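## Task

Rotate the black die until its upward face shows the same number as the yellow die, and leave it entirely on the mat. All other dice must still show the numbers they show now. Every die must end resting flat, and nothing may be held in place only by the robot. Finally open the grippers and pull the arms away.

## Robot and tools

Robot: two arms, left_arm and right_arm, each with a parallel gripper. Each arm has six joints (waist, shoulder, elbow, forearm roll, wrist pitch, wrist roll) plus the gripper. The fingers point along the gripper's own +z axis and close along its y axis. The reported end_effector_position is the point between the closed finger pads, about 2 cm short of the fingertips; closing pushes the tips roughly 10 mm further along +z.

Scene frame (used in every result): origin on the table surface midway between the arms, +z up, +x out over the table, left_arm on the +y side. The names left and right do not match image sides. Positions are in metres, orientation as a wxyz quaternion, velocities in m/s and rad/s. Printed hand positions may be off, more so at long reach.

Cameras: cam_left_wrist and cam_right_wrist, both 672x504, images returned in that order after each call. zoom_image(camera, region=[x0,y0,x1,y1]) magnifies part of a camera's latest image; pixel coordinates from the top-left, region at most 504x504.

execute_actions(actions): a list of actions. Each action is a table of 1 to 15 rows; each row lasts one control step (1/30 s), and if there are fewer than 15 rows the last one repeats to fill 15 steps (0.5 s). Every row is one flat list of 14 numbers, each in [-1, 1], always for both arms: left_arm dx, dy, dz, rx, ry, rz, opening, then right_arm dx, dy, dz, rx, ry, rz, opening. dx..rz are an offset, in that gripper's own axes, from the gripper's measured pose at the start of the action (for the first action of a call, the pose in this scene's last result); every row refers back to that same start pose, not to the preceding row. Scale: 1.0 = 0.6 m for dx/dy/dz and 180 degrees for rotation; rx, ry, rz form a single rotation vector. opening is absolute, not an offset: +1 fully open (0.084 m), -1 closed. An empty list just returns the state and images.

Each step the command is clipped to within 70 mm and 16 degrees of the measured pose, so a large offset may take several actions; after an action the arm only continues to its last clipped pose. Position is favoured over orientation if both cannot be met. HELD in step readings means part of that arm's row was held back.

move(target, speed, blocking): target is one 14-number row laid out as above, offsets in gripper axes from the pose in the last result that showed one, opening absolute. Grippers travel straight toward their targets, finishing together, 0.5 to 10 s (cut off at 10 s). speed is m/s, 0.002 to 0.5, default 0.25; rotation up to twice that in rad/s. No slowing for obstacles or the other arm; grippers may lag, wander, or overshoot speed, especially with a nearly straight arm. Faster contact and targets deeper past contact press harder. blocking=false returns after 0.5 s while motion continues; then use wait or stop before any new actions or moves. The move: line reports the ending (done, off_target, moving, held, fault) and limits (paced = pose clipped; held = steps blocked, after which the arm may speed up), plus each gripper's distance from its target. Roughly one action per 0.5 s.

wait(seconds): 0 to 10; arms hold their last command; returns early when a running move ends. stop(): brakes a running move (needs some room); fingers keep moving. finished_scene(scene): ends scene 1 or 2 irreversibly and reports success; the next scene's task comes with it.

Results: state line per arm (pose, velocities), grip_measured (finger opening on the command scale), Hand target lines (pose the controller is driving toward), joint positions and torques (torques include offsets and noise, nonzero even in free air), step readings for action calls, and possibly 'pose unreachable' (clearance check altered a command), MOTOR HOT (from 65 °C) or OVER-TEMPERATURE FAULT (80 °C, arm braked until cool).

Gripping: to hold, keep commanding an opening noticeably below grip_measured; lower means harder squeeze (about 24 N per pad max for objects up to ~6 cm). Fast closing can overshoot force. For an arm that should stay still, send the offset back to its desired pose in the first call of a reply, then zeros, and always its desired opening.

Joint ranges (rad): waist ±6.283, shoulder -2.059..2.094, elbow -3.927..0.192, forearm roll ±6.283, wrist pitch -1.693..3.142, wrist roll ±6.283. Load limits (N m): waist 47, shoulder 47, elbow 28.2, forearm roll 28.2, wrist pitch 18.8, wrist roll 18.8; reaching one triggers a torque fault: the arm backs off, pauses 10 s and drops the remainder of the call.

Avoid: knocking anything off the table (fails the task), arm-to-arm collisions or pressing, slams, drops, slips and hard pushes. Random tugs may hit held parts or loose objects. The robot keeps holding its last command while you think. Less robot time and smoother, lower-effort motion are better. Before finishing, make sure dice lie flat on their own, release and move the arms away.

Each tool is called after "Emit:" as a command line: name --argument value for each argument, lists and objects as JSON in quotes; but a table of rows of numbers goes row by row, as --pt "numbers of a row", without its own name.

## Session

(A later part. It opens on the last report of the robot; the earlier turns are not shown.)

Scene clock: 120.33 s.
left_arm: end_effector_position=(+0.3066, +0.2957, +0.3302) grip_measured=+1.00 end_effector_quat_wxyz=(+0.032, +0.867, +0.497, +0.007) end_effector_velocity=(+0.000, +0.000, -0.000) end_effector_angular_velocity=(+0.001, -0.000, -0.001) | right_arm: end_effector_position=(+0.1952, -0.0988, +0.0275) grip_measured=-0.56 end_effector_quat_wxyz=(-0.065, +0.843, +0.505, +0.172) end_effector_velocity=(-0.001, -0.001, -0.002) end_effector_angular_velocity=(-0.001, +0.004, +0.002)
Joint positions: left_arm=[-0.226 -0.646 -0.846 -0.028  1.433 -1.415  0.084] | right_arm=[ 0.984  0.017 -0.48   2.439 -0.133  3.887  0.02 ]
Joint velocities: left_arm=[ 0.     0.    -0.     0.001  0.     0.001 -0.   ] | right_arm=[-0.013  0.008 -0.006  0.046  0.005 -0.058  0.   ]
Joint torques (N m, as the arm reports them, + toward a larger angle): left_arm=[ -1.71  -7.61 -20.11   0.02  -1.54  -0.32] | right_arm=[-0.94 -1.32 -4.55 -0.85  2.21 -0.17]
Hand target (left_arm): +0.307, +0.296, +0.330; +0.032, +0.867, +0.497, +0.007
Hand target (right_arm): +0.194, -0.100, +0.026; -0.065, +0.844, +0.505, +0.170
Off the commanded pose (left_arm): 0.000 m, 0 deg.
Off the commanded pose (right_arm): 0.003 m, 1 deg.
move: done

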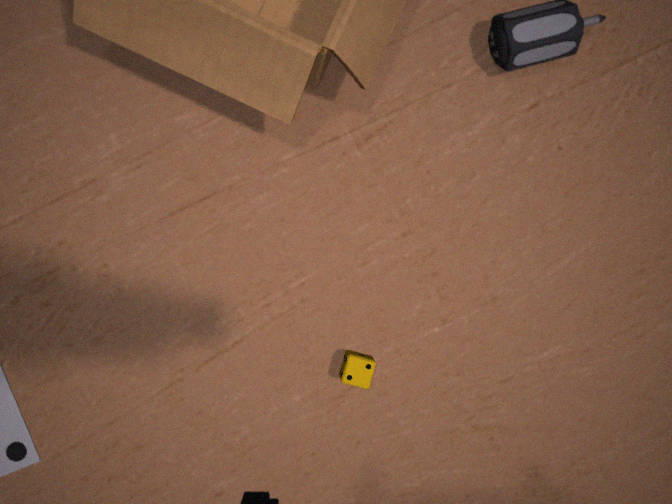

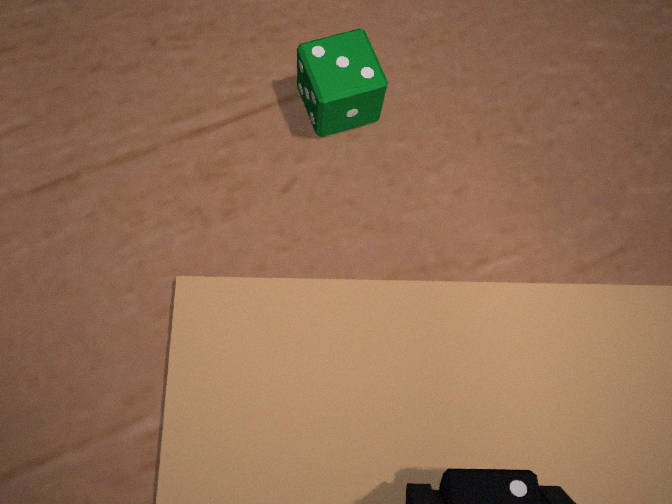

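Contact made. Release and back off.

Emit:
execute_actions --actions '[[[0,0,0,0,0,0,1,0,0,0,0,0,0,-0.2]],[[0,0,0,0,0,0,1,0,0,0,0,0,0,1]]]'

Emit:
move --target '[0,0,0,0,0,0,1,-0.06,0,-0.25,0,0,0,1]'

Scene clock: 123.37 s.
left_arm: end_effector_position=(+0.3066, +0.2957, +0.3302) grip_measured=+1.00 end_effector_quat_wxyz=(+0.032, +0.867, +0.497, +0.007) end_effector_velocity=(+0.000, +0.000, +0.000) end_effector_angular_velocity=(+0.001, -0.000, +0.000) | right_arm: end_effector_position=(+0.1942, -0.0998, +0.0261) grip_measured=+1.00 end_effector_quat_wxyz=(-0.065, +0.843, +0.505, +0.170) end_effector_velocity=(+0.006, +0.009, +0.008) end_effector_angular_velocity=(+0.022, -0.014, -0.002)
Joint positions: left_arm=[-0.226 -0.646 -0.846 -0.028  1.433 -1.415  0.084] | right_arm=[ 0.984  0.02  -0.478  2.442 -0.132  3.884  0.084]
Joint velocities: left_arm=[ 0.    -0.    -0.     0.001 -0.    -0.     0.   ] | right_arm=[-0.003 -0.01  -0.018 -0.003 -0.004  0.    -0.   ]
Joint torques (N m, as the arm reports them, + toward a larger angle): left_arm=[ -1.81  -7.7  -20.05  -0.09  -1.49  -0.36] | right_arm=[ -0.96 -14.57  -9.61  -1.57  -0.96  -0.11]
Hand target (left_arm): +0.307, +0.296, +0.330; +0.032, +0.867, +0.497, +0.007
Hand target (right_arm): +0.195, -0.099, +0.027; -0.066, +0.843, +0.505, +0.172
Off the commanded pose (left_arm): 0.000 m, 0 deg.
Off the commanded pose (right_arm): 0.002 m, 0 deg.
Step readings (end_effector_position; steps 1 to 15: 1st action; 16 to 30: 2nd action):
0: left_arm (+0.3066, +0.2957, +0.3302) | right_arm (+0.1946, -0.0993, +0.0265)
1: left_arm (+0.3066, +0.2957, +0.3302) | right_arm (+0.1946, -0.0992, +0.0266)
2: left_arm (+0.3066, +0.2957, +0.3302) | right_arm (+0.1952, -0.0991, +0.0270)
4: left_arm (+0.3066, +0.2957, +0.3302) | right_arm (+0.1954, -0.0986, +0.0271)
8: left_arm (+0.3066, +0.2957, +0.3302) | right_arm (+0.1952, -0.0986, +0.0271)
15: left_arm (+0.3066, +0.2957, +0.3302) | right_arm (+0.1950, -0.0986, +0.0272)
16: left_arm (+0.3066, +0.2957, +0.3302) | right_arm (+0.1950, -0.0987, +0.0272)
17: left_arm (+0.3066, +0.2957, +0.3302) | right_arm (+0.1946, -0.0989, +0.0268)
19: left_arm (+0.3066, +0.2957, +0.3302) | right_arm (+0.1938, -0.0998, +0.0259)
23: left_arm (+0.3066, +0.2957, +0.3302) | right_arm (+0.1917, -0.1036, +0.0231)
30: end_effector_position above

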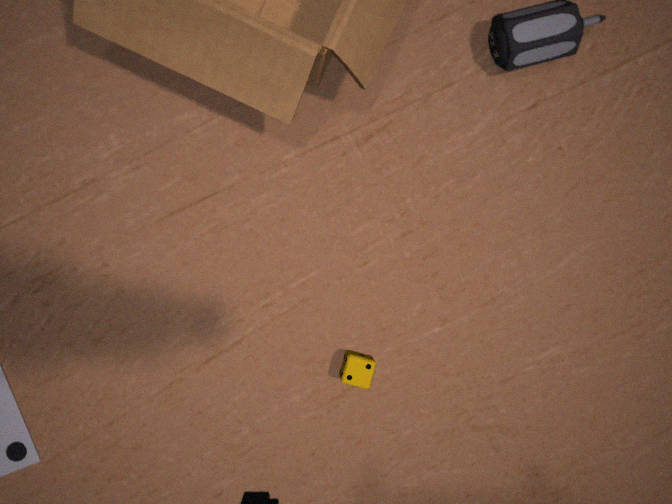

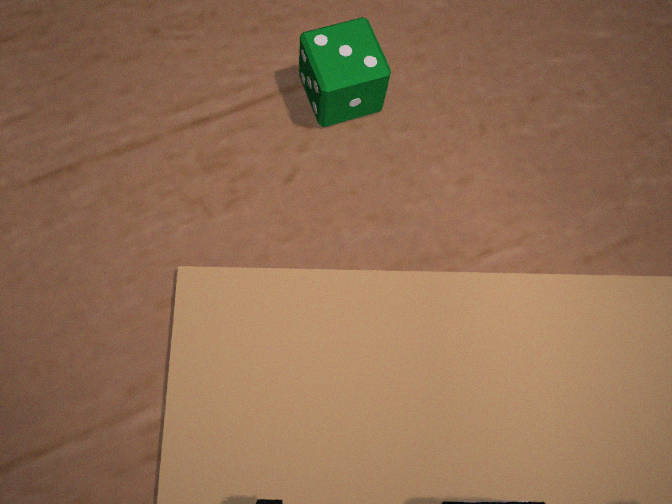

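Scene clock: 124.80 s.
left_arm: end_effector_position=(+0.3066, +0.2957, +0.3302) grip_measured=+1.00 end_effector_quat_wxyz=(+0.032, +0.867, +0.497, +0.007) end_effector_velocity=(+0.000, +0.000, +0.000) end_effector_angular_velocity=(+0.001, -0.001, -0.001) | right_arm: end_effector_position=(+0.1458, -0.1724, +0.1535) grip_measured=+1.00 end_effector_quat_wxyz=(-0.063, +0.844, +0.505, +0.171) end_effector_velocity=(-0.000, -0.001, +0.000) end_effector_angular_velocity=(+0.003, +0.007, +0.005)
Joint positions: left_arm=[-0.226 -0.646 -0.846 -0.028  1.433 -1.415  0.084] | right_arm=[ 0.746 -0.607 -0.405  3.135 -0.646  2.972  0.084]
Joint velocities: left_arm=[ 0.    -0.    -0.     0.001 -0.     0.001 -0.   ] | right_arm=[-0.031 -0.001  0.     0.033 -0.002 -0.057 -0.   ]
Joint torques (N m, as the arm reports them, + toward a larger angle): left_arm=[ -1.85  -7.67 -20.24   0.03  -1.4   -0.37] | right_arm=[ -0.23  -4.29 -14.01  -0.96  -0.73   0.04]
Hand target (left_arm): +0.307, +0.296, +0.330; +0.032, +0.867, +0.497, +0.007
Hand target (right_arm): +0.146, -0.172, +0.154; -0.064, +0.844, +0.505, +0.171
Off the commanded pose (left_arm): 0.000 m, 0 deg.
Off the commanded pose (right_arm): 0.001 m, 0 deg.
move: done

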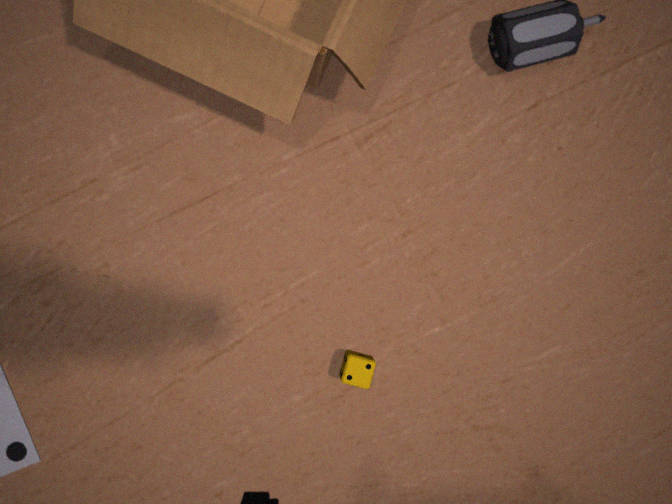

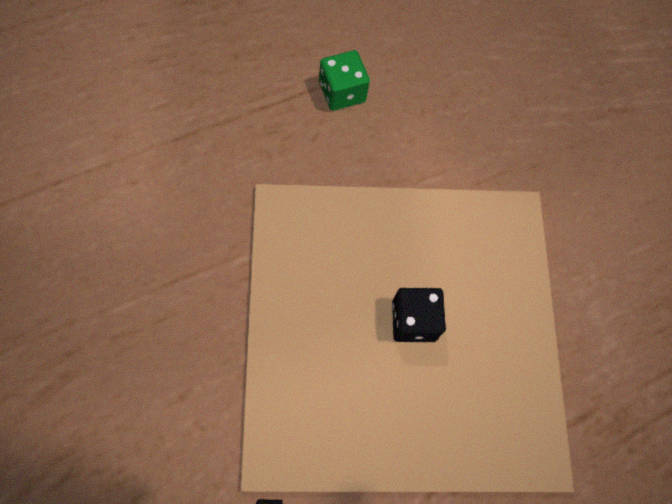

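Emit:
finished_scene --scene 1

The scene is finished: the task was done.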